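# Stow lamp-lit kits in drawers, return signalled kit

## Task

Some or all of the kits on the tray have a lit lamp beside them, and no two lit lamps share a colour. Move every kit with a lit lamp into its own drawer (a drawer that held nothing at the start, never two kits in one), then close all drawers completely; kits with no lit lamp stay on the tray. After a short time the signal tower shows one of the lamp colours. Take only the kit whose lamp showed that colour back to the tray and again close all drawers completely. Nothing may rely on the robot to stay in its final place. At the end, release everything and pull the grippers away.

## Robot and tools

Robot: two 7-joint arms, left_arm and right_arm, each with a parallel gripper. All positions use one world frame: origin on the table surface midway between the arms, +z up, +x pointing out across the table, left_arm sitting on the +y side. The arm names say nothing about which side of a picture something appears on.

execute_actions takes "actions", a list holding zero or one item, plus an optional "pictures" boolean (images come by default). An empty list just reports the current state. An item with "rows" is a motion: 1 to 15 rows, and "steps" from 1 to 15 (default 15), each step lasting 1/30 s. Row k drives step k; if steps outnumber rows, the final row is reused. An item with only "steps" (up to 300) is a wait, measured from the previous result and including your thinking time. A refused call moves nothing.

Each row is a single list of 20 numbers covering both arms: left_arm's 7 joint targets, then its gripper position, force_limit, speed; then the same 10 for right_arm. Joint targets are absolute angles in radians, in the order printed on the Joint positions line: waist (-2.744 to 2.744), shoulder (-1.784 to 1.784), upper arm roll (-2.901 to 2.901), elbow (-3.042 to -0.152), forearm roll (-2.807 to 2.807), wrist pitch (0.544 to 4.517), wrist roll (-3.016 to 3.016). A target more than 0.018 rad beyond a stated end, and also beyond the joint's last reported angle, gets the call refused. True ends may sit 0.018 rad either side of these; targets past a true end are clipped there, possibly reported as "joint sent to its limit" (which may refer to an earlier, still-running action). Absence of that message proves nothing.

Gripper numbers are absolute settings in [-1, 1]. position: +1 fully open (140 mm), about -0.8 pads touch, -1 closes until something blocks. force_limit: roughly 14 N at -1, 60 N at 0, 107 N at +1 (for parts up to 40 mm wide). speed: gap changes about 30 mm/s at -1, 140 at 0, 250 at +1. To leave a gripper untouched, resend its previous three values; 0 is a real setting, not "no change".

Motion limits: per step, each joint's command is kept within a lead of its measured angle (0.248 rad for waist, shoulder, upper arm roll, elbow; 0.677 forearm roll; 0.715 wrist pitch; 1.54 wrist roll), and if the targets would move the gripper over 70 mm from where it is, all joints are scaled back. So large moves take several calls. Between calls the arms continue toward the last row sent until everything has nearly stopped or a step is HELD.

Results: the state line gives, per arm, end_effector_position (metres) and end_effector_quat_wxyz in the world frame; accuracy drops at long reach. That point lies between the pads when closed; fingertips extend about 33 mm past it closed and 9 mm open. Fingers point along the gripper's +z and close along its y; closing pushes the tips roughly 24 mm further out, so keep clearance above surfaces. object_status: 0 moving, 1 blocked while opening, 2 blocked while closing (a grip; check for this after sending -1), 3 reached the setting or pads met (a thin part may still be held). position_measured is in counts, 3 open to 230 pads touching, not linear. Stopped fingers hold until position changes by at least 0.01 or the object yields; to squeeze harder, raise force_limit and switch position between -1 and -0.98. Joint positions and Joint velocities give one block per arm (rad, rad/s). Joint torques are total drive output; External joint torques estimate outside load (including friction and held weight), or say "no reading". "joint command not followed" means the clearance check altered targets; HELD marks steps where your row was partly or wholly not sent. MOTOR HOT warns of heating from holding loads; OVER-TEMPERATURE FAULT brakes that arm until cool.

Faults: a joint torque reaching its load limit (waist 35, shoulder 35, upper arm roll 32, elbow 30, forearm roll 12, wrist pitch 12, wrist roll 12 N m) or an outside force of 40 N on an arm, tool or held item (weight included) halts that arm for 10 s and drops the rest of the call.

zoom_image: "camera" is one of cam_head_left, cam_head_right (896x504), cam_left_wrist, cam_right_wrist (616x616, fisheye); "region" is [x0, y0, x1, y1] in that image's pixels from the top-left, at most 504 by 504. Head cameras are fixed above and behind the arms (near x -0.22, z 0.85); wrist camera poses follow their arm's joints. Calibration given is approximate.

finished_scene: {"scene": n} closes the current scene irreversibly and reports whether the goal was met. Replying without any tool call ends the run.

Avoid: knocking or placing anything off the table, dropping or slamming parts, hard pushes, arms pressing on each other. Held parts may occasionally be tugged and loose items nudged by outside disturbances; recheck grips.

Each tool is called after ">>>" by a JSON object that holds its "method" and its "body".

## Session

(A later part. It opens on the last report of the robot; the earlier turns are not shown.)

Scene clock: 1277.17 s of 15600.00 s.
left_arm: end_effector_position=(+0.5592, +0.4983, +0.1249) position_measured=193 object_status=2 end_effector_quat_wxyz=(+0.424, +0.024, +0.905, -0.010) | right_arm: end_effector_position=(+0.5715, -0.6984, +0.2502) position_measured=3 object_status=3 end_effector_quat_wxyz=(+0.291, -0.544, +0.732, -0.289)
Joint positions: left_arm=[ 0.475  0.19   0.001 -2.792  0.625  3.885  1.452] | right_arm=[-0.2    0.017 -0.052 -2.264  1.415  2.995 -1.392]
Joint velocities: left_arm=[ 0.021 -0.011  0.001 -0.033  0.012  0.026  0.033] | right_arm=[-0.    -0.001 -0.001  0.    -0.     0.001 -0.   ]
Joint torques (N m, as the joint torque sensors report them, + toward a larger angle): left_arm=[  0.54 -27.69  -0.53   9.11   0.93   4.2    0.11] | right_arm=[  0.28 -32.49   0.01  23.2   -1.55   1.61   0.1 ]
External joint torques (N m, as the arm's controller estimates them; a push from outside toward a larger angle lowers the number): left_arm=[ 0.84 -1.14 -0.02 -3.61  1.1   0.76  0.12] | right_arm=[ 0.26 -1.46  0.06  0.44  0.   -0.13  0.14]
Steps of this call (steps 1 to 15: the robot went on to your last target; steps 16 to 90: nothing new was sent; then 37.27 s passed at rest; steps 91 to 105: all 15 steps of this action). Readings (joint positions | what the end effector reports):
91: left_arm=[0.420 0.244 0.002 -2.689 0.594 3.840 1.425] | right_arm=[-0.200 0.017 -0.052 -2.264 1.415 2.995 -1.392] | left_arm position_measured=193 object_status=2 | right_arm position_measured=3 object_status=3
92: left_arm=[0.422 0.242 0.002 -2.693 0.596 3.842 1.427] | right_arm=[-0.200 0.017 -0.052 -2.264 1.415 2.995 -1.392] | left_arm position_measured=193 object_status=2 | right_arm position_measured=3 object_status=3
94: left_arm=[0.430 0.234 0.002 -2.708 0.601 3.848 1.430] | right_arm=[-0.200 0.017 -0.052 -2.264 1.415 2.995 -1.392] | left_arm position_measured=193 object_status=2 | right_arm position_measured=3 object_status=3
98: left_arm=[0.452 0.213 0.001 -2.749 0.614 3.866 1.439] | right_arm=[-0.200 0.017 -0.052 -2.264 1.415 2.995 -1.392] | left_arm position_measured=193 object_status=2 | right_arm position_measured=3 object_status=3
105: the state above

Excellent. Continue to s=.08 then .11.

>>> {"method": "execute_actions", "body": {"actions": [{"rows":[[0.489,0.181,0,-2.812,0.64,3.903,1.472,-1,0,-0.5,-0.2,0.017,-0.05,-2.264,1.415,2.995,-1.392,1,0,0],[0.498,0.175,0,-2.825,0.646,3.909,1.477,-1,0,-0.5,-0.2,0.017,-0.05,-2.264,1.415,2.995,-1.392,1,0,0],[0.507,0.168,0,-2.838,0.652,3.915,1.482,-1,0,-0.5,-0.2,0.017,-0.05,-2.264,1.415,2.995,-1.392,1,0,0],[0.517,0.162,0,-2.851,0.658,3.921,1.487,-1,0,-0.5,-0.2,0.017,-0.05,-2.264,1.415,2.995,-1.392,1,0,0],[0.526,0.156,0,-2.864,0.664,3.927,1.492,-1,0,-0.5,-0.2,0.017,-0.05,-2.264,1.415,2.995,-1.392,1,0,0],[0.536,0.15,0,-2.877,0.67,3.933,1.497,-1,0,-0.5,-0.2,0.017,-0.05,-2.264,1.415,2.995,-1.392,1,0,0],[0.546,0.143,0,-2.89,0.677,3.939,1.502,-1,0,-0.5,-0.2,0.017,-0.05,-2.264,1.415,2.995,-1.392,1,0,0],[0.556,0.137,0,-2.902,0.684,3.946,1.507,-1,0,-0.5,-0.2,0.017,-0.05,-2.264,1.415,2.995,-1.392,1,0,0],[0.566,0.131,0,-2.915,0.691,3.952,1.512,-1,0,-0.5,-0.2,0.017,-0.05,-2.264,1.415,2.995,-1.392,1,0,0],[0.577,0.125,0,-2.928,0.698,3.958,1.517,-1,0,-0.5,-0.2,0.017,-0.05,-2.264,1.415,2.995,-1.392,1,0,0],[0.588,0.119,0,-2.94,0.705,3.964,1.522,-1,0,-0.5,-0.2,0.017,-0.05,-2.264,1.415,2.995,-1.392,1,0,0],[0.598,0.113,0,-2.953,0.712,3.969,1.527,-1,0,-0.5,-0.2,0.017,-0.05,-2.264,1.415,2.995,-1.392,1,0,0],[0.609,0.107,0,-2.966,0.719,3.974,1.532,-1,0,-0.5,-0.2,0.017,-0.05,-2.264,1.415,2.995,-1.392,1,0,0],[0.62,0.1,0,-2.978,0.722,3.976,1.533,-1,0,-0.5,-0.2,0.017,-0.05,-2.264,1.415,2.995,-1.392,1,0,0]],"steps":15}], "pictures": false}}

>>> {"method": "execute_actions", "body": {"actions": [{"steps":15}]}}

Scene clock: 1301.97 s of 15600.00 s.
left_arm: end_effector_position=(+0.4967, +0.5022, +0.1257) position_measured=193 object_status=2 end_effector_quat_wxyz=(+0.425, +0.021, +0.905, -0.010) | right_arm: end_effector_position=(+0.5715, -0.6984, +0.2502) position_measured=3 object_status=3 end_effector_quat_wxyz=(+0.291, -0.544, +0.732, -0.289)
Joint positions: left_arm=[ 0.601  0.109 -0.    -2.956  0.706  3.959  1.504] | right_arm=[-0.2    0.017 -0.052 -2.264  1.415  2.995 -1.392]
Joint velocities: left_arm=[ 0.207 -0.12  -0.    -0.248  0.118  0.114  0.109] | right_arm=[ 0.    -0.001  0.001  0.001 -0.     0.     0.001]
Joint torques (N m, as the joint torque sensors report them, + toward a larger angle): left_arm=[  0.45 -22.74   0.64   8.76   0.7    3.05   0.03] | right_arm=[ -0.01 -32.54  -0.37  23.1   -1.54   1.65   0.05]
External joint torques (N m, as the arm's controller estimates them; a push from outside toward a larger angle lowers the number): left_arm=[ 2.07 -1.22  2.16 -4.    0.59 -0.51  0.05] | right_arm=[-0.07 -1.49 -0.37  0.32  0.01 -0.08  0.09]
Steps of this call (steps 1 to 15: the robot went on to your last target; steps 16 to 90: nothing new was sent; then 21.30 s passed at rest; steps 91 to 105: all 15 steps of this action). Readings (joint positions | what the end effector reports):
91: left_arm=[0.480 0.188 0.001 -2.798 0.628 3.889 1.459] | right_arm=[-0.200 0.017 -0.052 -2.264 1.415 2.995 -1.392] | left_arm position_measured=193 object_status=2 | right_arm position_measured=3 object_status=3
92: left_arm=[0.484 0.185 0.001 -2.804 0.631 3.891 1.461] | right_arm=[-0.200 0.017 -0.052 -2.264 1.415 2.995 -1.392] | left_arm position_measured=193 object_status=2 | right_arm position_measured=3 object_status=3
94: left_arm=[0.497 0.175 0.001 -2.823 0.640 3.899 1.464] | right_arm=[-0.200 0.017 -0.052 -2.264 1.415 2.995 -1.392] | left_arm position_measured=193 object_status=2 | right_arm position_measured=3 object_status=3
98: left_arm=[0.532 0.151 0.000 -2.871 0.662 3.921 1.476] | right_arm=[-0.200 0.017 -0.052 -2.264 1.415 2.995 -1.392] | left_arm position_measured=193 object_status=2 | right_arm position_measured=3 object_status=3
105: the state above

Scene clock: 1302.47 s of 15600.00 s.
left_arm: end_effector_position=(+0.4899, +0.5027, +0.1258) position_measured=193 object_status=2 end_effector_quat_wxyz=(+0.426, +0.026, +0.905, -0.008) | right_arm: end_effector_position=(+0.5715, -0.6984, +0.2502) position_measured=3 object_status=3 end_effector_quat_wxyz=(+0.291, -0.544, +0.732, -0.289)
Joint positions: left_arm=[ 0.618  0.102 -0.    -2.973  0.716  3.97   1.524] | right_arm=[-0.2    0.017 -0.052 -2.264  1.415  2.995 -1.392]
Joint velocities: left_arm=[-0.     0.001  0.001 -0.001 -0.002  0.001  0.005] | right_arm=[ 0.001 -0.001 -0.    -0.    -0.001 -0.    -0.001]
Joint torques (N m, as the joint torque sensors report them, + toward a larger angle): left_arm=[ -0.07 -22.73   0.6    7.59   1.52   4.53   0.47] | right_arm=[ -0.13 -32.55   0.07  22.92  -1.54   1.63   0.03]
External joint torques (N m, as the arm's controller estimates them; a push from outside toward a larger angle lowers the number): left_arm=[-0.08 -1.11  0.74 -2.82  1.64  1.1   0.48] | right_arm=[-0.14 -1.54  0.12  0.17  0.   -0.1   0.08]
Steps of this call (steps 1 to 15: the robot went on to your last target). Readings (joint positions | what the end effector reports):
1: left_arm=[0.607 0.106 -0.000 -2.962 0.709 3.963 1.508] | right_arm=[-0.200 0.017 -0.052 -2.264 1.415 2.995 -1.392] | left_arm position_measured=193 object_status=2 | right_arm position_measured=3 object_status=3
2: left_arm=[0.611 0.104 -0.000 -2.966 0.712 3.965 1.511] | right_arm=[-0.200 0.017 -0.052 -2.264 1.415 2.995 -1.392] | left_arm position_measured=193 object_status=2 | right_arm position_measured=3 object_status=3
4: left_arm=[0.615 0.102 -0.000 -2.970 0.714 3.967 1.515] | right_arm=[-0.200 0.017 -0.052 -2.264 1.415 2.995 -1.392] | left_arm position_measured=193 object_status=2 | right_arm position_measured=3 object_status=3
8: left_arm=[0.618 0.102 -0.000 -2.972 0.716 3.969 1.520] | right_arm=[-0.200 0.017 -0.052 -2.264 1.415 2.995 -1.392] | left_arm position_measured=193 object_status=2 | right_arm position_measured=3 object_status=3
15: the state above
camera_calibration (this result's frames):
cam_left_wrist: T_world_to_cam=[[0.19658, 0.975969, 0.0940259, -0.590508], [0.24357, -0.1415, 0.959506, -0.155828], [0.949753, -0.165718, -0.265533, -0.157984], [0, 0, 0, 1]] pos_world=[0.304082, 0.528088, 0.163091]
cam_right_wrist: T_world_to_cam=[[-0.638919, 0.244613, -0.729346, 0.715641], [-0.0627596, 0.928362, 0.366339, 0.583917], [0.766709, 0.279835, -0.577797, 0.0780694], [0, 0, 0, 1]] pos_world=[0.434027, -0.738988, 0.353147]

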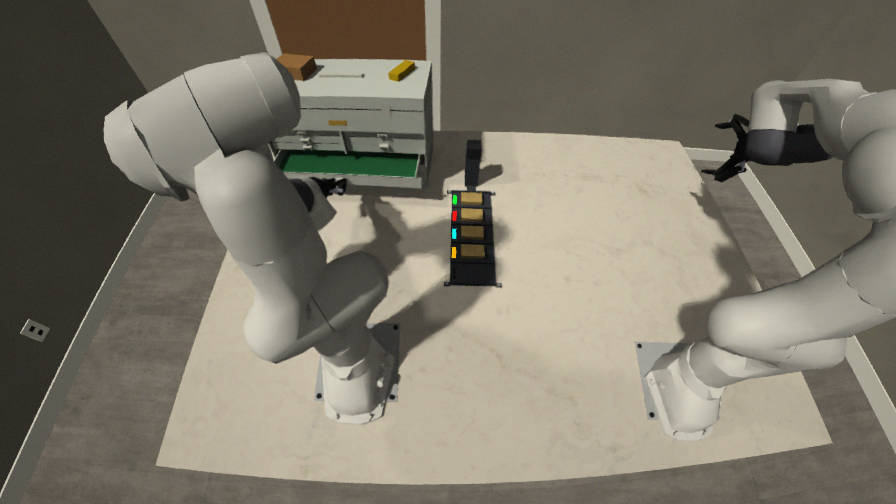

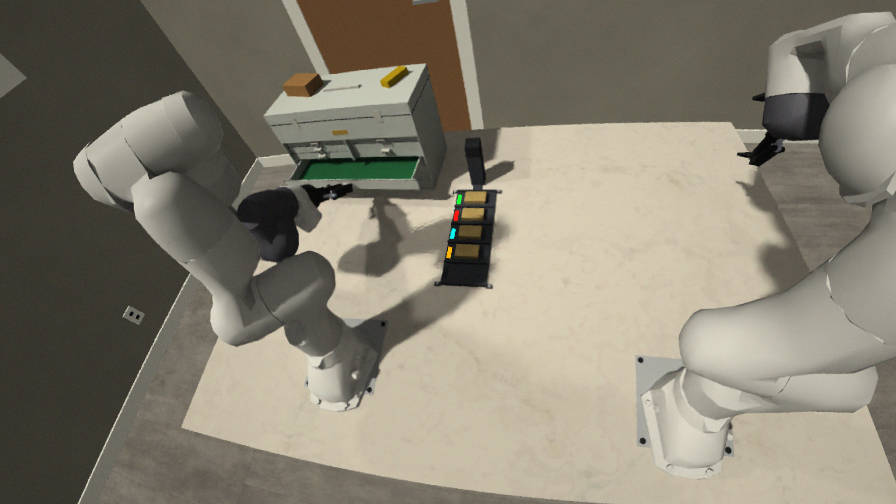

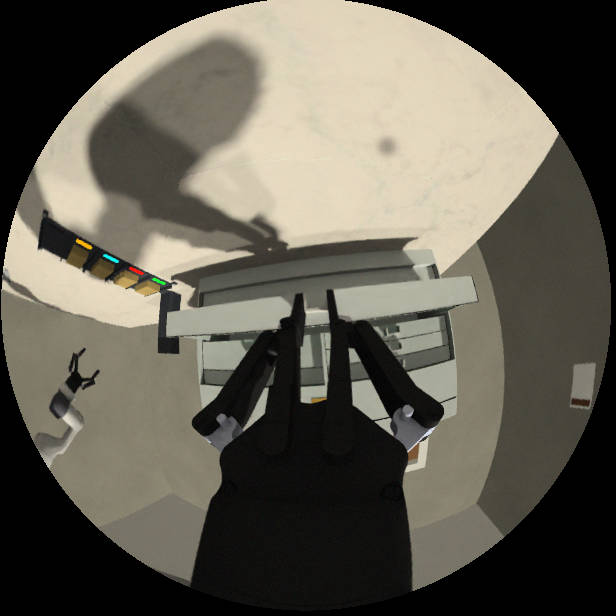

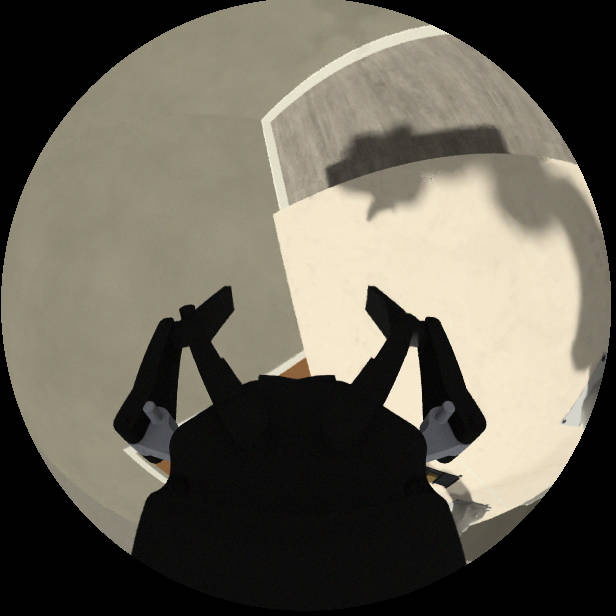

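>>> {"method": "execute_actions", "body": {"actions": [{"rows":[[0.631,0.096,0,-2.985,0.73,3.98,1.538,-1,0,-0.5,-0.2,0.017,-0.05,-2.264,1.415,2.995,-1.392,1,0,0],[0.642,0.092,0,-2.994,0.74,3.985,1.542,-1,0,-0.5,-0.2,0.017,-0.05,-2.264,1.415,2.995,-1.392,1,0,0],[0.653,0.087,0,-3.004,0.749,3.989,1.546,-1,0,-0.5,-0.2,0.017,-0.05,-2.264,1.415,2.995,-1.392,1,0,0],[0.665,0.083,0,-3.014,0.758,3.993,1.55,-1,0,-0.5,-0.2,0.017,-0.05,-2.264,1.415,2.995,-1.392,1,0,0],[0.676,0.079,0,-3.025,0.765,3.996,1.553,-1,0,-0.5,-0.2,0.017,-0.05,-2.264,1.415,2.995,-1.392,1,0,0],[0.676,0.079,0,-3.025,0.765,3.996,1.553,-1,0,-0.5,-0.2,0.017,-0.05,-2.264,1.415,2.995,-1.392,1,0,0],[0.676,0.079,0,-3.025,0.765,3.996,1.553,-1,0,-0.5,-0.2,0.017,-0.05,-2.264,1.415,2.995,-1.392,1,0,0],[0.676,0.079,0,-3.025,0.765,3.996,1.553,-1,0,-0.5,-0.2,0.017,-0.05,-2.264,1.415,2.995,-1.392,1,0,0],[0.676,0.079,0,-3.025,0.765,3.996,1.553,-1,0,-0.5,-0.2,0.017,-0.05,-2.264,1.415,2.995,-1.392,1,0,0],[0.676,0.079,0,-3.025,0.765,3.996,1.553,-1,0,-0.5,-0.2,0.017,-0.05,-2.264,1.415,2.995,-1.392,1,0,0],[0.676,0.079,0,-3.025,0.765,3.996,1.553,-1,0,-0.5,-0.2,0.017,-0.05,-2.264,1.415,2.995,-1.392,1,0,0],[0.676,0.079,0,-3.025,0.765,3.996,1.553,-0.2,0,0,-0.2,0.017,-0.05,-2.264,1.415,2.995,-1.392,1,0,0]],"steps":15}], "pictures": false}}

Scene clock: 1327.23 s of 15600.00 s.
left_arm: end_effector_position=(+0.4693, +0.5025, +0.1252) position_measured=172 object_status=0 end_effector_quat_wxyz=(+0.425, +0.026, +0.905, -0.009) | right_arm: end_effector_position=(+0.5715, -0.6984, +0.2502) position_measured=3 object_status=3 end_effector_quat_wxyz=(+0.291, -0.544, +0.732, -0.289)
Joint positions: left_arm=[ 0.674  0.081 -0.001 -3.022  0.76   3.991  1.543] | right_arm=[-0.2    0.017 -0.052 -2.264  1.415  2.995 -1.392]
Joint velocities: left_arm=[-0.002  0.    -0.    -0.024  0.021  0.002  0.013] | right_arm=[-0.001  0.001  0.001 -0.     0.001  0.     0.   ]
Joint torques (N m, as the joint torque sensors report them, + toward a larger angle): left_arm=[  0.9  -21.27   0.48   9.33   0.84   4.19   0.33] | right_arm=[  0.35 -32.54  -0.09  23.18  -1.53   1.58   0.05]
External joint torques (N m, as the arm's controller estimates them; a push from outside toward a larger angle lowers the number): left_arm=[ 0.88 -0.87  0.6  -0.72  0.94  0.75  0.35] | right_arm=[ 0.42 -1.63  0.05  0.53  0.   -0.16  0.09]
Steps of this call (steps 1 to 15: the robot went on to your last target; steps 16 to 90: nothing new was sent; then 21.27 s passed at rest; steps 91 to 105: all 15 steps of this action). Readings (joint positions | what the end effector reports):
91: left_arm=[0.621 0.101 -0.000 -2.975 0.719 3.971 1.526] | right_arm=[-0.200 0.017 -0.052 -2.264 1.415 2.995 -1.392] | left_arm position_measured=193 object_status=2 | right_arm position_measured=3 object_status=3
92: left_arm=[0.626 0.099 -0.000 -2.979 0.723 3.972 1.527] | right_arm=[-0.200 0.017 -0.052 -2.264 1.415 2.995 -1.392] | left_arm position_measured=193 object_status=2 | right_arm position_measured=3 object_status=3
94: left_arm=[0.641 0.092 -0.001 -2.992 0.735 3.978 1.530] | right_arm=[-0.200 0.017 -0.052 -2.264 1.415 2.995 -1.392] | left_arm position_measured=193 object_status=2 | right_arm position_measured=3 object_status=3
98: left_arm=[0.667 0.082 -0.001 -3.015 0.753 3.989 1.537] | right_arm=[-0.200 0.017 -0.052 -2.264 1.415 2.995 -1.392] | left_arm position_measured=193 object_status=2 | right_arm position_measured=3 object_status=3
105: the state above

>>> {"method": "execute_actions", "body": {"actions": [{"rows":[[0.676,0.079,0,-3.025,0.765,3.85,1.553,-0.2,0,0,-0.2,0.017,-0.05,-2.264,1.415,2.995,-1.392,1,0,0],[0.676,0.079,0,-3.025,0.765,3.85,1.553,-0.2,0,0,-0.2,0.017,-0.05,-2.264,1.415,2.995,-1.392,1,0,0],[0.676,0.079,0,-3.025,0.765,3.85,1.553,-0.2,0,0,-0.2,0.017,-0.05,-2.264,1.415,2.995,-1.392,1,0,0],[0.676,0.079,0,-3.025,0.765,3.8,1.553,-0.2,0,0,-0.2,0.017,-0.05,-2.264,1.415,2.995,-1.392,1,0,0],[0.676,0.079,0,-3.025,0.765,3.8,1.553,-0.2,0,0,-0.2,0.017,-0.05,-2.264,1.415,2.995,-1.392,1,0,0],[0.676,0.05,0,-3.025,0.765,3.75,1.553,-0.2,0,0,-0.2,0.017,-0.05,-2.264,1.415,2.995,-1.392,1,0,0],[0.676,0.02,0,-3.025,0.765,3.7,1.553,-0.2,0,0,-0.2,0.017,-0.05,-2.264,1.415,2.995,-1.392,1,0,0],[0.676,-0.01,0,-3.025,0.765,3.65,1.553,-0.2,0,0,-0.2,0.017,-0.05,-2.264,1.415,2.995,-1.392,1,0,0],[0.676,-0.04,0,-3.025,0.765,3.6,1.553,-0.2,0,0,-0.2,0.017,-0.05,-2.264,1.415,2.995,-1.392,1,0,0],[0.676,-0.07,0,-3.025,0.765,3.55,1.553,-0.2,0,0,-0.2,0.017,-0.05,-2.264,1.415,2.995,-1.392,1,0,0],[0.676,-0.1,0,-3.025,0.765,3.5,1.553,-0.2,0,0,-0.2,0.017,-0.05,-2.264,1.415,2.995,-1.392,1,0,0],[0.676,-0.13,0,-3.025,0.765,3.45,1.553,-0.2,0,0,-0.2,0.017,-0.05,-2.264,1.415,2.995,-1.392,1,0,0],[0.676,-0.16,0,-3.025,0.765,3.4,1.553,-0.2,0,0,-0.2,0.017,-0.05,-2.264,1.415,2.995,-1.392,1,0,0],[0.676,-0.19,0,-3.025,0.765,3.4,1.553,-0.2,0,0,-0.2,0.017,-0.05,-2.264,1.415,2.995,-1.392,1,0,0],[0.676,-0.22,0,-3.025,0.765,3.4,1.553,-0.2,0,0,-0.2,0.017,-0.05,-2.264,1.415,2.995,-1.392,1,0,0]],"steps":15}], "pictures": false}}

Scene clock: 1354.53 s of 15600.00 s.
left_arm: end_effector_position=(+0.4292, +0.5521, +0.0991) position_measured=154 object_status=3 end_effector_quat_wxyz=(+0.295, +0.043, +0.951, +0.077) | right_arm: end_effector_position=(+0.5715, -0.6984, +0.2502) position_measured=3 object_status=3 end_effector_quat_wxyz=(+0.291, -0.544, +0.732, -0.289)
Joint positions: left_arm=[ 0.674 -0.155 -0.001 -3.026  0.763  3.538  1.546] | right_arm=[-0.2    0.017 -0.052 -2.264  1.415  2.995 -1.392]
Joint velocities: left_arm=[ 0.001 -0.86  -0.     0.008 -0.002 -0.803  0.   ] | right_arm=[ 0.001  0.001 -0.    -0.    -0.001  0.001 -0.002]
Joint torques (N m, as the joint torque sensors report them, + toward a larger angle): left_arm=[  1.   -14.14   1.12  14.14   0.29   2.46   0.41] | right_arm=[ -0.04 -32.79   0.04  23.75  -1.54   1.65   0.01]
External joint torques (N m, as the arm's controller estimates them; a push from outside toward a larger angle lowers the number): left_arm=[ 1.15 -1.94  0.99 -0.36  0.74 -0.74  0.41] | right_arm=[-0.09 -1.89  0.05  1.08 -0.01 -0.07  0.06]
Steps of this call (steps 1 to 15: the robot went on to your last target; steps 16 to 90: nothing new was sent; then 23.80 s passed at rest; steps 91 to 105: all 15 steps of this action). Readings (joint positions | what the end effector reports):
91: left_arm=[0.674 0.080 -0.001 -3.023 0.762 3.971 1.546] | right_arm=[-0.200 0.017 -0.052 -2.264 1.415 2.995 -1.392] | left_arm position_measured=154 object_status=3 | right_arm position_measured=3 object_status=3
92: left_arm=[0.674 0.080 -0.001 -3.023 0.762 3.949 1.546] | right_arm=[-0.200 0.017 -0.052 -2.264 1.415 2.995 -1.392] | left_arm position_measured=154 object_status=3 | right_arm position_measured=3 object_status=3
94: left_arm=[0.674 0.079 -0.001 -3.024 0.762 3.910 1.546] | right_arm=[-0.200 0.017 -0.052 -2.264 1.415 2.995 -1.392] | left_arm position_measured=154 object_status=3 | right_arm position_measured=3 object_status=3
98: left_arm=[0.674 0.041 -0.001 -3.026 0.763 3.804 1.546] | right_arm=[-0.200 0.017 -0.052 -2.264 1.415 2.995 -1.392] | left_arm position_measured=154 object_status=3 | right_arm position_measured=3 object_status=3
105: the state above

>>> {"method": "execute_actions", "body": {"actions": [{"rows":[[0.676,-0.26,0,-3.02,0.6,3.3,1.553,0.35,0,0,-0.2,0.017,-0.05,-2.264,1.415,2.995,-1.392,1,0,0],[0.676,-0.3,0,-3.01,0.5,3.22,1.553,0.35,0,0,-0.2,0.017,-0.05,-2.264,1.415,2.995,-1.392,1,0,0],[0.676,-0.34,0,-3.0,0.4,3.15,1.553,0.35,0,0,-0.2,0.017,-0.05,-2.264,1.415,2.995,-1.392,1,0,0],[0.676,-0.38,0,-2.99,0.3,3.08,1.553,0.35,0,0,-0.2,0.017,-0.05,-2.264,1.415,2.995,-1.392,1,0,0],[0.676,-0.42,0,-2.98,0.2,3.0,1.553,0.35,0,0,-0.2,0.017,-0.05,-2.264,1.415,2.995,-1.392,1,0,0],[0.676,-0.46,0,-2.97,0.1,2.94,1.553,0.35,0,0,-0.2,0.017,-0.05,-2.264,1.415,2.995,-1.392,1,0,0],[0.676,-0.5,0,-2.96,0,2.88,1.553,0.35,0,0,-0.2,0.017,-0.05,-2.264,1.415,2.995,-1.392,1,0,0],[0.676,-0.54,0,-2.95,0,2.82,1.553,0.35,0,0,-0.2,0.017,-0.05,-2.264,1.415,2.995,-1.392,1,0,0],[0.676,-0.58,0,-2.94,0,2.76,1.553,0.35,0,0,-0.2,0.017,-0.05,-2.264,1.415,2.995,-1.392,1,0,0],[0.676,-0.62,0,-2.93,0,2.7,1.553,0.35,0,0,-0.2,0.017,-0.05,-2.264,1.415,2.995,-1.392,1,0,0],[0.676,-0.66,0,-2.922,0,2.65,1.553,0.35,0,0,-0.2,0.017,-0.05,-2.264,1.415,2.995,-1.392,1,0,0],[0.676,-0.7,0,-2.922,0,2.62,1.553,0.35,0,0,-0.2,0.017,-0.05,-2.264,1.415,2.995,-1.392,1,0,0],[0.676,-0.738,0,-2.922,0,2.62,1.553,0.35,0,0,-0.2,0.017,-0.05,-2.264,1.415,2.995,-1.392,1,0,0]],"steps":15}], "pictures": false}}

>>> {"method": "execute_actions", "body": {"actions": [{"rows":[[0.15,-0.738,0,-2.922,0,2.62,1.6,0.35,0,0,-0.2,0.017,-0.05,-2.264,1.415,2.995,-1.392,1,0,0]],"steps":15}]}}

Scene clock: 1374.77 s of 15600.00 s.
left_arm: end_effector_position=(+0.3590, +0.6806, +0.2354) position_measured=85 object_status=0 end_effector_quat_wxyz=(+0.250, -0.325, +0.907, +0.097) | right_arm: end_effector_position=(+0.5715, -0.6984, +0.2502) position_measured=3 object_status=3 end_effector_quat_wxyz=(+0.291, -0.544, +0.732, -0.289)
Joint positions: left_arm=[ 0.676 -0.708  0.    -2.921  0.033  2.755  1.547] | right_arm=[-0.2    0.017 -0.052 -2.264  1.415  2.995 -1.392]
Joint velocities: left_arm=[ 0.    -0.516  0.     0.089 -0.259 -0.745  0.001] | right_arm=[-0.001  0.002 -0.001 -0.001  0.     0.     0.001]
Joint torques (N m, as the joint torque sensors report them, + toward a larger angle): left_arm=[ 0.34  0.68 -0.17 18.36  0.1   1.57  0.39] | right_arm=[ -0.29 -33.18   0.32  23.16  -1.54   1.59   0.03]
External joint torques (N m, as the arm's controller estimates them; a push from outside toward a larger angle lowers the number): left_arm=[ 0.66 -1.22  0.8   0.38 -0.65 -0.65  0.4 ] | right_arm=[-0.19 -2.36  0.48  0.55 -0.02 -0.15  0.07]
Steps of this call (steps 1 to 30: the robot went on to your last target; steps 31 to 90: nothing new was sent; then 16.73 s passed at rest; steps 91 to 105: all 15 steps of this action). Readings (joint positions | what the end effector reports):
91: left_arm=[0.672 -0.226 -0.002 -3.025 0.730 3.387 1.546] | right_arm=[-0.200 0.017 -0.052 -2.264 1.415 2.995 -1.392] | left_arm position_measured=154 object_status=0 | right_arm position_measured=3 object_status=3
92: left_arm=[0.672 -0.244 -0.003 -3.024 0.678 3.358 1.546] | right_arm=[-0.200 0.017 -0.052 -2.264 1.415 2.995 -1.392] | left_arm position_measured=148 object_status=0 | right_arm position_measured=3 object_status=3
94: left_arm=[0.672 -0.303 -0.003 -3.013 0.541 3.279 1.547] | right_arm=[-0.200 0.017 -0.052 -2.264 1.415 2.995 -1.392] | left_arm position_measured=133 object_status=0 | right_arm position_measured=3 object_status=3
98: left_arm=[0.675 -0.455 -0.001 -2.971 0.218 3.073 1.547] | right_arm=[-0.200 0.017 -0.052 -2.264 1.415 2.995 -1.392] | left_arm position_measured=102 object_status=0 | right_arm position_measured=3 object_status=3
105: the state above

Scene clock: 1375.27 s of 15600.00 s.
left_arm: end_effector_position=(+0.4326, +0.4640, +0.2209) position_measured=85 object_status=3 end_effector_quat_wxyz=(+0.223, -0.077, +0.971, +0.023) | right_arm: end_effector_position=(+0.5715, -0.6984, +0.2502) position_measured=3 object_status=3 end_effector_quat_wxyz=(+0.291, -0.544, +0.732, -0.289)
Joint positions: left_arm=[ 0.158 -0.736 -0.002 -2.92   0.005  2.637  1.58 ] | right_arm=[-0.2    0.017 -0.052 -2.264  1.415  2.995 -1.392]
Joint velocities: left_arm=[-0.082 -0.001 -0.001 -0.004 -0.013 -0.081  0.045] | right_arm=[ 0.001 -0.001  0.001  0.     0.001 -0.    -0.002]
Joint torques (N m, as the joint torque sensors report them, + toward a larger angle): left_arm=[-1.07 -7.88  1.32 22.82  0.08  2.86  0.29] | right_arm=[  0.16 -32.6   -0.06  22.8   -1.5    1.66   0.  ]
External joint torques (N m, as the arm's controller estimates them; a push from outside toward a larger angle lowers the number): left_arm=[-1.8  -1.3   1.29 -1.19 -0.54 -0.41  0.3 ] | right_arm=[ 0.04 -1.69 -0.11  0.14  0.04 -0.05  0.05]
Steps of this call (steps 1 to 15: all 15 steps of this action). Readings (joint positions | what the end effector reports):
1: left_arm=[0.644 -0.719 0.008 -2.919 0.026 2.741 1.549] | right_arm=[-0.200 0.017 -0.052 -2.264 1.415 2.995 -1.392] | left_arm position_measured=85 object_status=0 | right_arm position_measured=3 object_status=3
2: left_arm=[0.597 -0.723 0.008 -2.919 0.023 2.729 1.552] | right_arm=[-0.200 0.017 -0.052 -2.264 1.415 2.995 -1.392] | left_arm position_measured=85 object_status=3 | right_arm position_measured=3 object_status=3
4: left_arm=[0.502 -0.728 0.006 -2.919 0.018 2.709 1.556] | right_arm=[-0.200 0.017 -0.052 -2.264 1.415 2.995 -1.392] | left_arm position_measured=85 object_status=3 | right_arm position_measured=3 object_status=3
8: left_arm=[0.305 -0.732 0.003 -2.919 0.011 2.677 1.564] | right_arm=[-0.200 0.017 -0.052 -2.264 1.415 2.995 -1.392] | left_arm position_measured=85 object_status=3 | right_arm position_measured=3 object_status=3
15: the state above
camera_calibration (this result's frames):
cam_left_wrist: T_world_to_cam=[[0.00835476, 0.999558, 0.0285333, -0.465531], [0.638237, -0.0272966, 0.769356, -0.420301], [0.769795, 0.0117832, -0.638183, -0.00686181], [0, 0, 0, 1]] pos_world=[0.277423, 0.453933, 0.332265]
cam_right_wrist: T_world_to_cam=[[-0.638919, 0.244613, -0.729346, 0.715641], [-0.0627596, 0.928362, 0.366339, 0.583917], [0.766709, 0.279835, -0.577797, 0.0780693], [0, 0, 0, 1]] pos_world=[0.434027, -0.738988, 0.353147]

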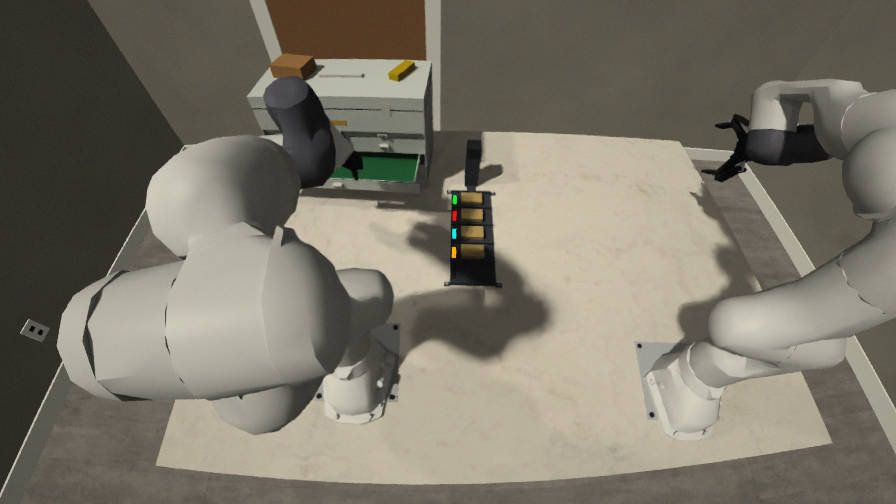

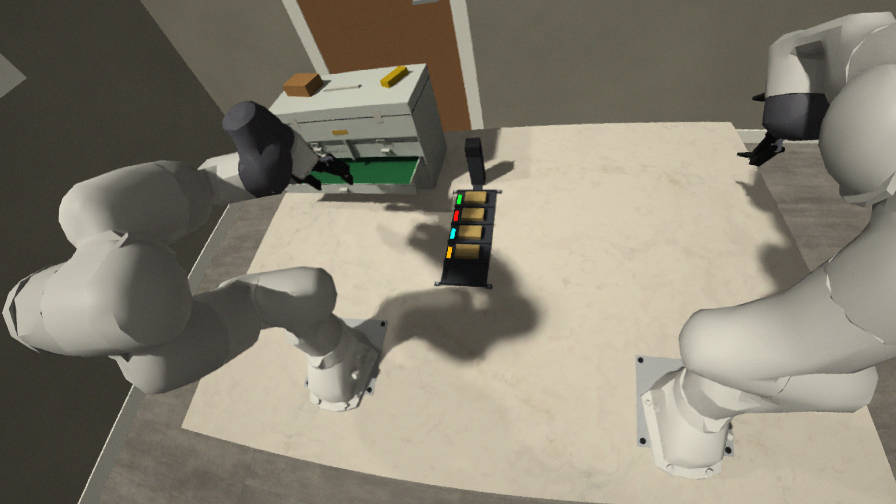

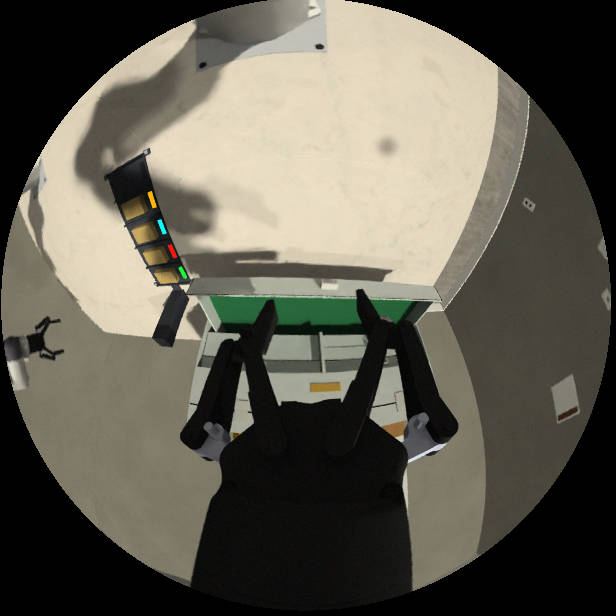

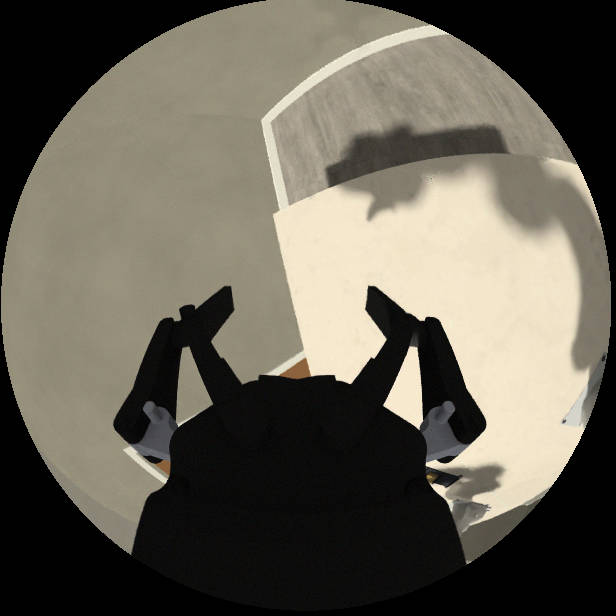

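>>> {"method": "execute_actions", "body": {"actions": [{"rows":[[-0.764,-0.738,0,-2.922,0,2.45,0.877,0.35,0,0,-0.2,0.017,-0.05,-2.264,1.415,2.995,-1.392,1,0,0]],"steps":15}], "pictures": false}}

>>> {"method": "execute_actions", "body": {"actions": [{"rows":[[-0.764,-0.154,0,-2.587,0,2.433,0.877,0.35,0,0,-0.2,0.017,-0.05,-2.264,1.415,2.995,-1.392,1,0,0]],"steps":15}], "pictures": false}}

>>> {"method": "execute_actions", "body": {"actions": [{"steps":20}]}}

Scene clock: 1389.10 s of 15600.00 s.
left_arm: end_effector_position=(+0.3255, +0.1656, +0.1903) position_measured=85 object_status=3 end_effector_quat_wxyz=(+0.127, +0.082, +0.986, -0.075) | right_arm: end_effector_position=(+0.5715, -0.6984, +0.2502) position_measured=3 object_status=3 end_effector_quat_wxyz=(+0.291, -0.544, +0.732, -0.289)
Joint positions: left_arm=[-0.634 -0.737  0.001 -2.92   0.001  2.48   1.117] | right_arm=[-0.2    0.017 -0.052 -2.264  1.415  2.995 -1.392]
Joint velocities: left_arm=[-1.627 -0.001 -0.052  0.001  0.001 -0.141 -0.737] | right_arm=[-0.002  0.001  0.001 -0.001 -0.001 -0.    -0.002]
Joint torques (N m, as the joint torque sensors report them, + toward a larger angle): left_arm=[ 5.25 -6.77  2.08 22.55  0.42  2.34 -0.43] | right_arm=[  0.05 -32.63  -0.21  23.51  -1.55   1.63   0.06]
External joint torques (N m, as the arm's controller estimates them; a push from outside toward a larger angle lowers the number): left_arm=[-2.29 -0.49  0.16 -0.35 -0.21 -0.59 -0.42] | right_arm=[ 0.02 -1.76 -0.17  0.86 -0.02 -0.1   0.1 ]
Steps of this call (steps 1 to 30: the robot went on to your last target; steps 31 to 90: nothing new was sent; then 10.33 s passed at rest; steps 91 to 105: all 15 steps of this action). Readings (joint positions | what the end effector reports):
91: left_arm=[0.120 -0.737 0.005 -2.920 0.002 2.608 1.552] | right_arm=[-0.200 0.017 -0.052 -2.264 1.415 2.995 -1.392] | left_arm position_measured=85 object_status=3 | right_arm position_measured=3 object_status=3
92: left_arm=[0.073 -0.737 0.005 -2.920 0.002 2.592 1.510] | right_arm=[-0.200 0.017 -0.052 -2.264 1.415 2.995 -1.392] | left_arm position_measured=85 object_status=3 | right_arm position_measured=3 object_status=3
94: left_arm=[-0.027 -0.737 0.004 -2.920 0.002 2.562 1.430] | right_arm=[-0.200 0.017 -0.052 -2.264 1.415 2.995 -1.392] | left_arm position_measured=85 object_status=3 | right_arm position_measured=3 object_status=3
98: left_arm=[-0.240 -0.737 0.002 -2.920 0.001 2.520 1.293] | right_arm=[-0.200 0.017 -0.052 -2.264 1.415 2.995 -1.392] | left_arm position_measured=85 object_status=3 | right_arm position_measured=3 object_status=3
105: the state above

Scene clock: 1389.60 s of 15600.00 s.
left_arm: end_effector_position=(+0.3266, +0.0966, +0.1000) position_measured=85 object_status=3 end_effector_quat_wxyz=(+0.000, +0.056, +0.998, +0.000) | right_arm: end_effector_position=(+0.5715, -0.6984, +0.2502) position_measured=3 object_status=3 end_effector_quat_wxyz=(+0.291, -0.544, +0.732, -0.289)
Joint positions: left_arm=[-0.761 -0.155 -0.002 -2.593  0.001  2.438  0.933] | right_arm=[-0.2    0.017 -0.052 -2.264  1.415  2.995 -1.392]
Joint velocities: left_arm=[ 0.001 -0.    -0.     0.054 -0.    -0.006 -0.164] | right_arm=[ 0.001 -0.001  0.    -0.001 -0.001  0.    -0.   ]
Joint torques (N m, as the joint torque sensors report them, + toward a larger angle): left_arm=[ -2.43 -22.54   1.84  21.27   0.55   2.    -0.4 ] | right_arm=[  0.02 -32.73  -0.03  22.6   -1.54   1.63   0.05]
External joint torques (N m, as the arm's controller estimates them; a push from outside toward a larger angle lowers the number): left_arm=[-2.47  0.94  1.92  0.72  0.04 -0.44 -0.4 ] | right_arm=[-0.14 -1.76 -0.12 -0.11  0.   -0.08  0.09]
Steps of this call (steps 1 to 15: all 15 steps of this action). Readings (joint positions | what the end effector reports):
1: left_arm=[-0.675 -0.692 -0.001 -2.877 0.001 2.468 1.098] | right_arm=[-0.200 0.017 -0.052 -2.264 1.415 2.995 -1.392] | left_arm position_measured=85 object_status=3 | right_arm position_measured=3 object_status=3
2: left_arm=[-0.701 -0.622 -0.001 -2.808 0.001 2.463 1.078] | right_arm=[-0.200 0.017 -0.052 -2.264 1.415 2.995 -1.392] | left_arm position_measured=85 object_status=3 | right_arm position_measured=3 object_status=3
4: left_arm=[-0.737 -0.474 -0.001 -2.674 0.001 2.459 1.040] | right_arm=[-0.200 0.017 -0.052 -2.264 1.415 2.995 -1.392] | left_arm position_measured=85 object_status=3 | right_arm position_measured=3 object_status=3
8: left_arm=[-0.757 -0.244 -0.002 -2.600 0.001 2.453 0.991] | right_arm=[-0.200 0.017 -0.052 -2.264 1.415 2.995 -1.392] | left_arm position_measured=85 object_status=3 | right_arm position_measured=3 object_status=3
15: the state above

Scene clock: 1390.27 s of 15600.00 s.
left_arm: end_effector_position=(+0.3282, +0.0951, +0.1017) position_measured=85 object_status=3 end_effector_quat_wxyz=(+0.002, +0.034, +0.999, -0.001) | right_arm: end_effector_position=(+0.5715, -0.6984, +0.2502) position_measured=3 object_status=3 end_effector_quat_wxyz=(+0.291, -0.544, +0.732, -0.289)
Joint positions: left_arm=[-0.761 -0.155 -0.002 -2.589  0.001  2.437  0.889] | right_arm=[-0.2    0.017 -0.052 -2.264  1.415  2.995 -1.392]
Joint velocities: left_arm=[-0.002  0.001 -0.    -0.    -0.001 -0.    -0.019] | right_arm=[ 0.    -0.001 -0.001 -0.002  0.    -0.    -0.001]
Joint torques (N m, as the joint torque sensors report them, + toward a larger angle): left_arm=[ -2.59 -22.37   1.37  21.26   0.52   1.87  -0.35] | right_arm=[  0.12 -32.42   0.11  23.18  -1.55   1.65   0.08]
External joint torques (N m, as the arm's controller estimates them; a push from outside toward a larger angle lowers the number): left_arm=[-2.51  0.68  1.59  0.57  0.   -0.59 -0.35] | right_arm=[ 0.15 -1.46  0.2   0.52 -0.01 -0.09  0.12]
Steps of this call (steps 1 to 20: the robot went on to your last target). Readings (joint positions | what the end effector reports):
1: left_arm=[-0.761 -0.155 -0.002 -2.591 0.001 2.438 0.928] | right_arm=[-0.200 0.017 -0.052 -2.264 1.415 2.995 -1.392] | left_arm position_measured=85 object_status=3 | right_arm position_measured=3 object_status=3
2: left_arm=[-0.761 -0.155 -0.002 -2.590 0.001 2.438 0.924] | right_arm=[-0.200 0.017 -0.052 -2.264 1.415 2.995 -1.392] | left_arm position_measured=85 object_status=3 | right_arm position_measured=3 object_status=3
4: left_arm=[-0.761 -0.155 -0.002 -2.589 0.001 2.438 0.916] | right_arm=[-0.200 0.017 -0.052 -2.264 1.415 2.995 -1.392] | left_arm position_measured=85 object_status=3 | right_arm position_measured=3 object_status=3
8: left_arm=[-0.761 -0.155 -0.002 -2.589 0.001 2.438 0.904] | right_arm=[-0.200 0.017 -0.052 -2.264 1.415 2.995 -1.392] | left_arm position_measured=85 object_status=3 | right_arm position_measured=3 object_status=3
20: the state above
camera_calibration (this result's frames):
cam_left_wrist: T_world_to_cam=[[0.225641, 0.972541, -0.0570158, -0.152518], [0.888044, -0.181266, 0.422516, -0.304059], [0.400579, -0.145969, -0.90456, 0.164996], [0, 0, 0, 1]] pos_world=[0.238338, 0.117298, 0.269023]
cam_right_wrist: T_world_to_cam=[[-0.638919, 0.244613, -0.729346, 0.715641], [-0.0627597, 0.928362, 0.366339, 0.583917], [0.766709, 0.279835, -0.577797, 0.0780694], [0, 0, 0, 1]] pos_world=[0.434027, -0.738988, 0.353147]

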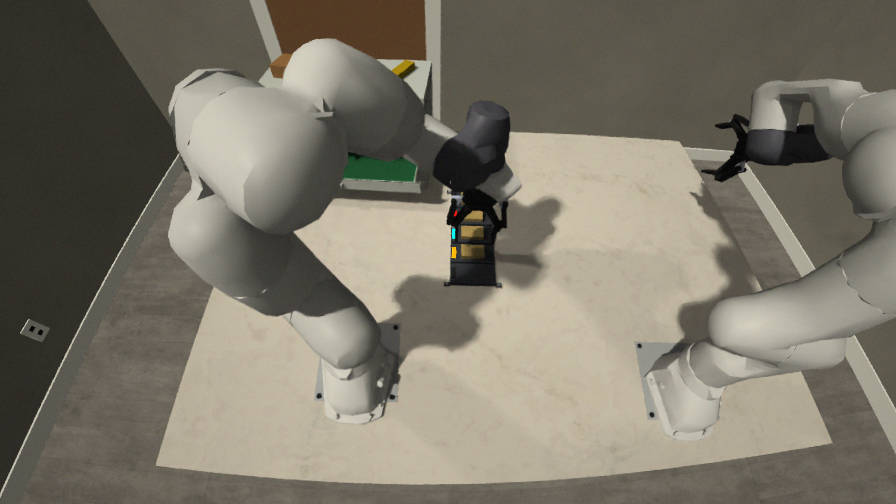

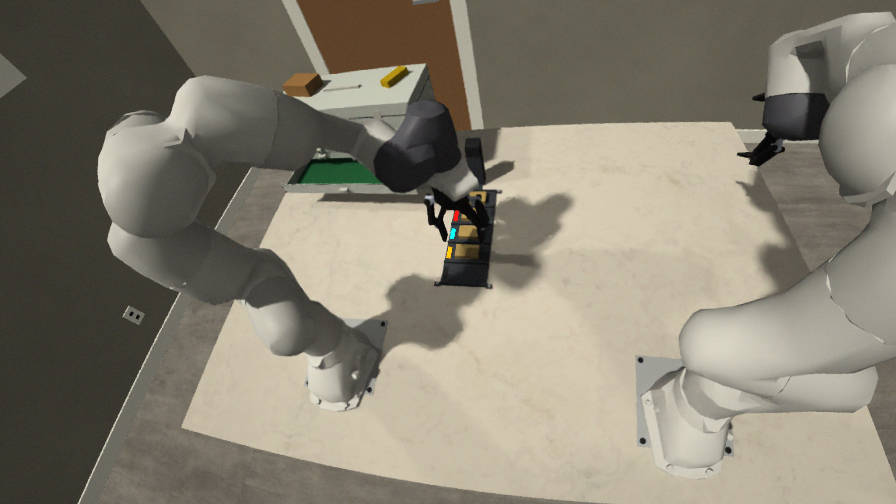

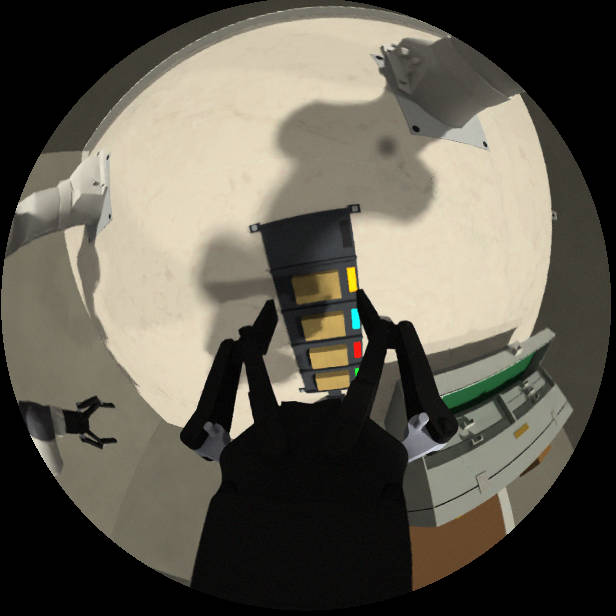

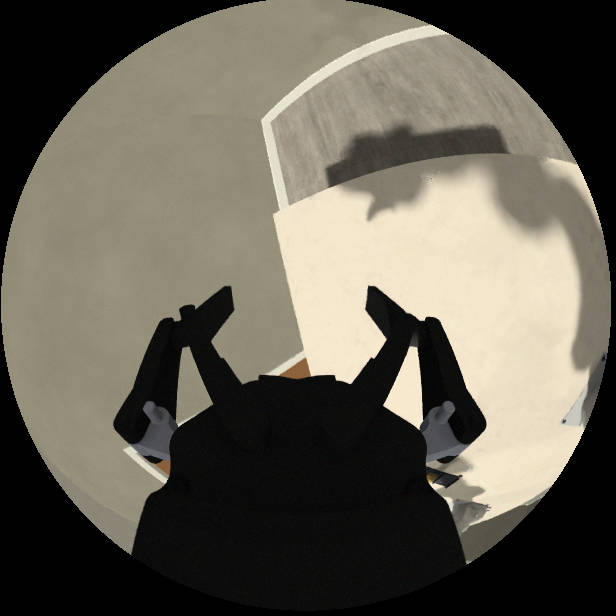

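>>> {"method": "execute_actions", "body": {"actions": [{"rows":[[-0.769,-0.15,0,-2.605,0,2.49,0.875,0.35,0,0,-0.2,0.017,-0.05,-2.264,1.415,2.995,-1.392,1,0,0],[-0.769,-0.14,0,-2.61,0,2.51,0.875,0.35,0,0,-0.2,0.017,-0.05,-2.264,1.415,2.995,-1.392,1,0,0],[-0.769,-0.128,0,-2.614,0,2.53,0.875,0.35,0,0,-0.2,0.017,-0.05,-2.264,1.415,2.995,-1.392,1,0,0],[-0.769,-0.115,0,-2.618,0,2.55,0.875,0.35,0,0,-0.2,0.017,-0.05,-2.264,1.415,2.995,-1.392,1,0,0],[-0.769,-0.102,0,-2.622,0,2.57,0.875,0.35,0,0,-0.2,0.017,-0.05,-2.264,1.415,2.995,-1.392,1,0,0],[-0.769,-0.09,0,-2.626,0,2.585,0.875,0.35,0,0,-0.2,0.017,-0.05,-2.264,1.415,2.995,-1.392,1,0,0],[-0.769,-0.077,0,-2.63,0,2.6,0.875,0.35,0,0,-0.2,0.017,-0.05,-2.264,1.415,2.995,-1.392,1,0,0],[-0.769,-0.064,0,-2.633,0,2.61,0.875,0.35,0,0,-0.2,0.017,-0.05,-2.264,1.415,2.995,-1.392,1,0,0],[-0.769,-0.051,0,-2.636,0,2.62,0.875,0.35,0,0,-0.2,0.017,-0.05,-2.264,1.415,2.995,-1.392,1,0,0],[-0.769,-0.038,0,-2.639,0,2.63,0.875,0.35,0,0,-0.2,0.017,-0.05,-2.264,1.415,2.995,-1.392,1,0,0],[-0.769,-0.025,0,-2.642,0,2.635,0.875,0.35,0,0,-0.2,0.017,-0.05,-2.264,1.415,2.995,-1.392,1,0,0],[-0.769,-0.012,0,-2.644,0,2.636,0.875,0.35,0,0,-0.2,0.017,-0.05,-2.264,1.415,2.995,-1.392,1,0,0]],"steps":15}], "pictures": false}}

>>> {"method": "execute_actions", "body": {"actions": [{"steps":15}]}}

Scene clock: 1419.97 s of 15600.00 s.
left_arm: end_effector_position=(+0.3162, +0.1034, +0.0369) position_measured=85 object_status=3 end_effector_quat_wxyz=(-0.007, +0.033, +0.999, +0.007) | right_arm: end_effector_position=(+0.5715, -0.6984, +0.2502) position_measured=3 object_status=3 end_effector_quat_wxyz=(+0.291, -0.544, +0.732, -0.289)
Joint positions: left_arm=[-0.766 -0.018 -0.002 -2.644  0.001  2.607  0.882] | right_arm=[-0.2    0.017 -0.052 -2.264  1.415  2.995 -1.392]
Joint velocities: left_arm=[-0.002  0.108  0.    -0.037  0.     0.134 -0.   ] | right_arm=[-0.     0.001  0.     0.001 -0.001  0.001  0.001]
Joint torques (N m, as the joint torque sensors report them, + toward a larger angle): left_arm=[ -2.71 -27.13   1.17  18.9    0.37   3.64  -0.32] | right_arm=[  0.2  -32.38   0.01  23.51  -1.51   1.66   0.03]
External joint torques (N m, as the arm's controller estimates them; a push from outside toward a larger angle lowers the number): left_arm=[-2.7   1.56  1.19 -1.44 -0.02  0.81 -0.32] | right_arm=[ 0.24 -1.48  0.11  0.85  0.02 -0.07  0.08]
Steps of this call (steps 1 to 15: the robot went on to your last target; steps 16 to 90: nothing new was sent; then 26.20 s passed at rest; steps 91 to 105: all 15 steps of this action). Readings (joint positions | what the end effector reports):
91: left_arm=[-0.762 -0.155 -0.002 -2.591 0.001 2.445 0.884] | right_arm=[-0.200 0.017 -0.052 -2.264 1.415 2.995 -1.392] | left_arm position_measured=85 object_status=3 | right_arm position_measured=3 object_status=3
92: left_arm=[-0.763 -0.153 -0.002 -2.596 0.001 2.456 0.883] | right_arm=[-0.200 0.017 -0.052 -2.264 1.415 2.995 -1.392] | left_arm position_measured=85 object_status=3 | right_arm position_measured=3 object_status=3
94: left_arm=[-0.765 -0.139 -0.002 -2.604 0.001 2.483 0.883] | right_arm=[-0.200 0.017 -0.052 -2.264 1.415 2.995 -1.392] | left_arm position_measured=85 object_status=3 | right_arm position_measured=3 object_status=3
98: left_arm=[-0.766 -0.093 -0.002 -2.622 0.001 2.542 0.883] | right_arm=[-0.200 0.017 -0.052 -2.264 1.415 2.995 -1.392] | left_arm position_measured=85 object_status=3 | right_arm position_measured=3 object_status=3
105: the state above

Scene clock: 1420.47 s of 15600.00 s.
left_arm: end_effector_position=(+0.3205, +0.0993, +0.0369) position_measured=85 object_status=3 end_effector_quat_wxyz=(+0.000, +0.033, +0.999, +0.000) | right_arm: end_effector_position=(+0.5715, -0.6984, +0.2502) position_measured=3 object_status=3 end_effector_quat_wxyz=(+0.291, -0.544, +0.732, -0.289)
Joint positions: left_arm=[-0.766 -0.014 -0.002 -2.644  0.001  2.631  0.882] | right_arm=[-0.2    0.017 -0.052 -2.264  1.415  2.995 -1.392]
Joint velocities: left_arm=[ 0.003  0.001  0.001 -0.001 -0.     0.008  0.001] | right_arm=[ 0.002 -0.002 -0.001 -0.    -0.001 -0.     0.001]
Joint torques (N m, as the joint torque sensors report them, + toward a larger angle): left_arm=[ -2.92 -24.33   1.13  17.57   0.44   3.07  -0.34] | right_arm=[ -0.06 -32.75   0.03  23.13  -1.5    1.64   0.04]
External joint torques (N m, as the arm's controller estimates them; a push from outside toward a larger angle lowers the number): left_arm=[-3.    0.82  1.06 -0.26  0.06  0.64 -0.34] | right_arm=[-0.15 -1.64  0.01  0.36  0.05 -0.09  0.08]
Steps of this call (steps 1 to 15: the robot went on to your last target). Readings (joint positions | what the end effector reports):
1: left_arm=[-0.766 -0.015 -0.002 -2.644 0.001 2.611 0.882] | right_arm=[-0.200 0.017 -0.052 -2.264 1.415 2.995 -1.392] | left_arm position_measured=85 object_status=3 | right_arm position_measured=3 object_status=3
2: left_arm=[-0.766 -0.014 -0.002 -2.644 0.001 2.614 0.882] | right_arm=[-0.200 0.017 -0.052 -2.264 1.415 2.995 -1.392] | left_arm position_measured=85 object_status=3 | right_arm position_measured=3 object_status=3
4: left_arm=[-0.766 -0.014 -0.002 -2.644 0.001 2.620 0.882] | right_arm=[-0.200 0.017 -0.052 -2.264 1.415 2.995 -1.392] | left_arm position_measured=85 object_status=3 | right_arm position_measured=3 object_status=3
8: left_arm=[-0.766 -0.014 -0.002 -2.644 0.001 2.627 0.882] | right_arm=[-0.200 0.017 -0.052 -2.264 1.415 2.995 -1.392] | left_arm position_measured=85 object_status=3 | right_arm position_measured=3 object_status=3
15: the state above
camera_calibration (this result's frames):
cam_left_wrist: T_world_to_cam=[[0.222915, 0.97326, -0.0554363, -0.15783], [0.889828, -0.179921, 0.419327, -0.26971], [0.39814, -0.142803, -0.906141, 0.110623], [0, 0, 0, 1]] pos_world=[0.231135, 0.120881, 0.204587]
cam_right_wrist: T_world_to_cam=[[-0.638919, 0.244613, -0.729346, 0.715641], [-0.0627596, 0.928362, 0.366339, 0.583917], [0.766709, 0.279835, -0.577797, 0.0780693], [0, 0, 0, 1]] pos_world=[0.434027, -0.738988, 0.353147]

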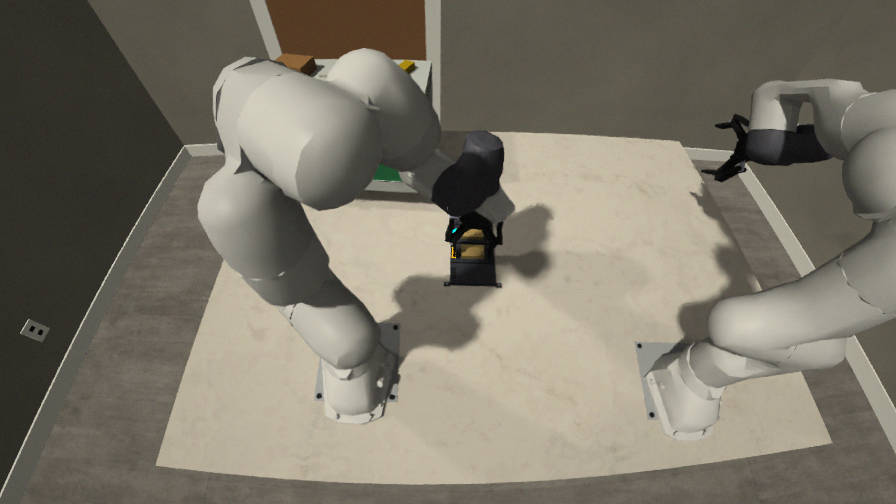

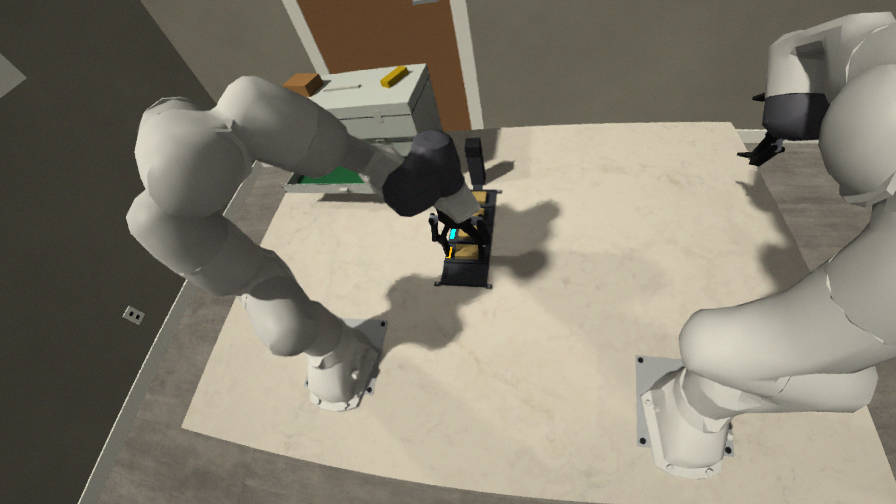

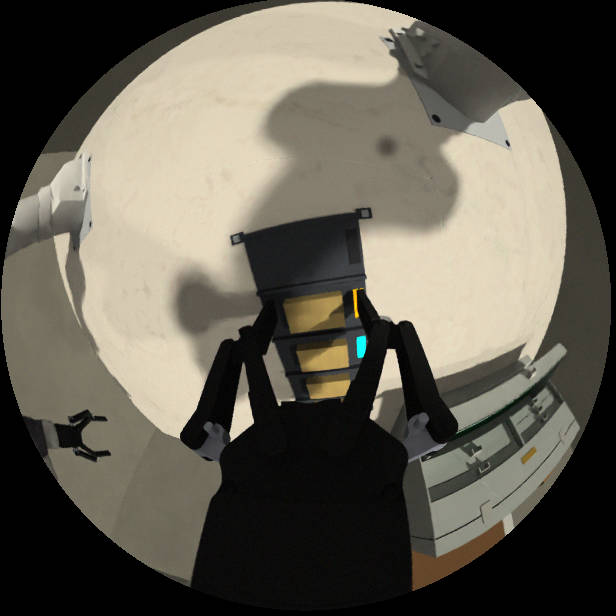

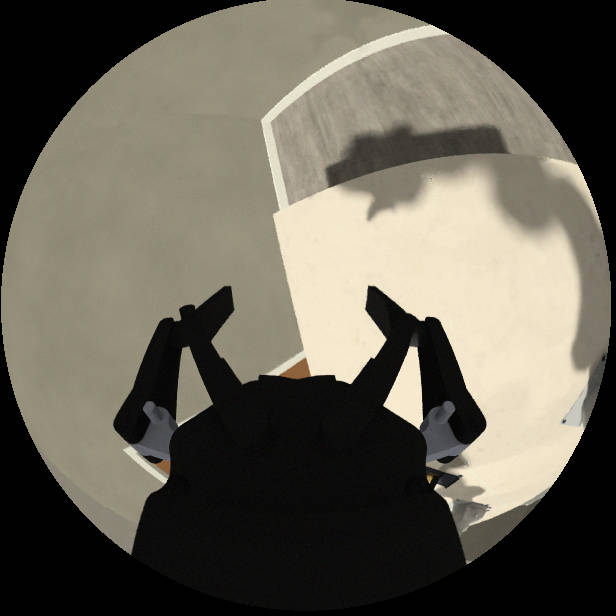

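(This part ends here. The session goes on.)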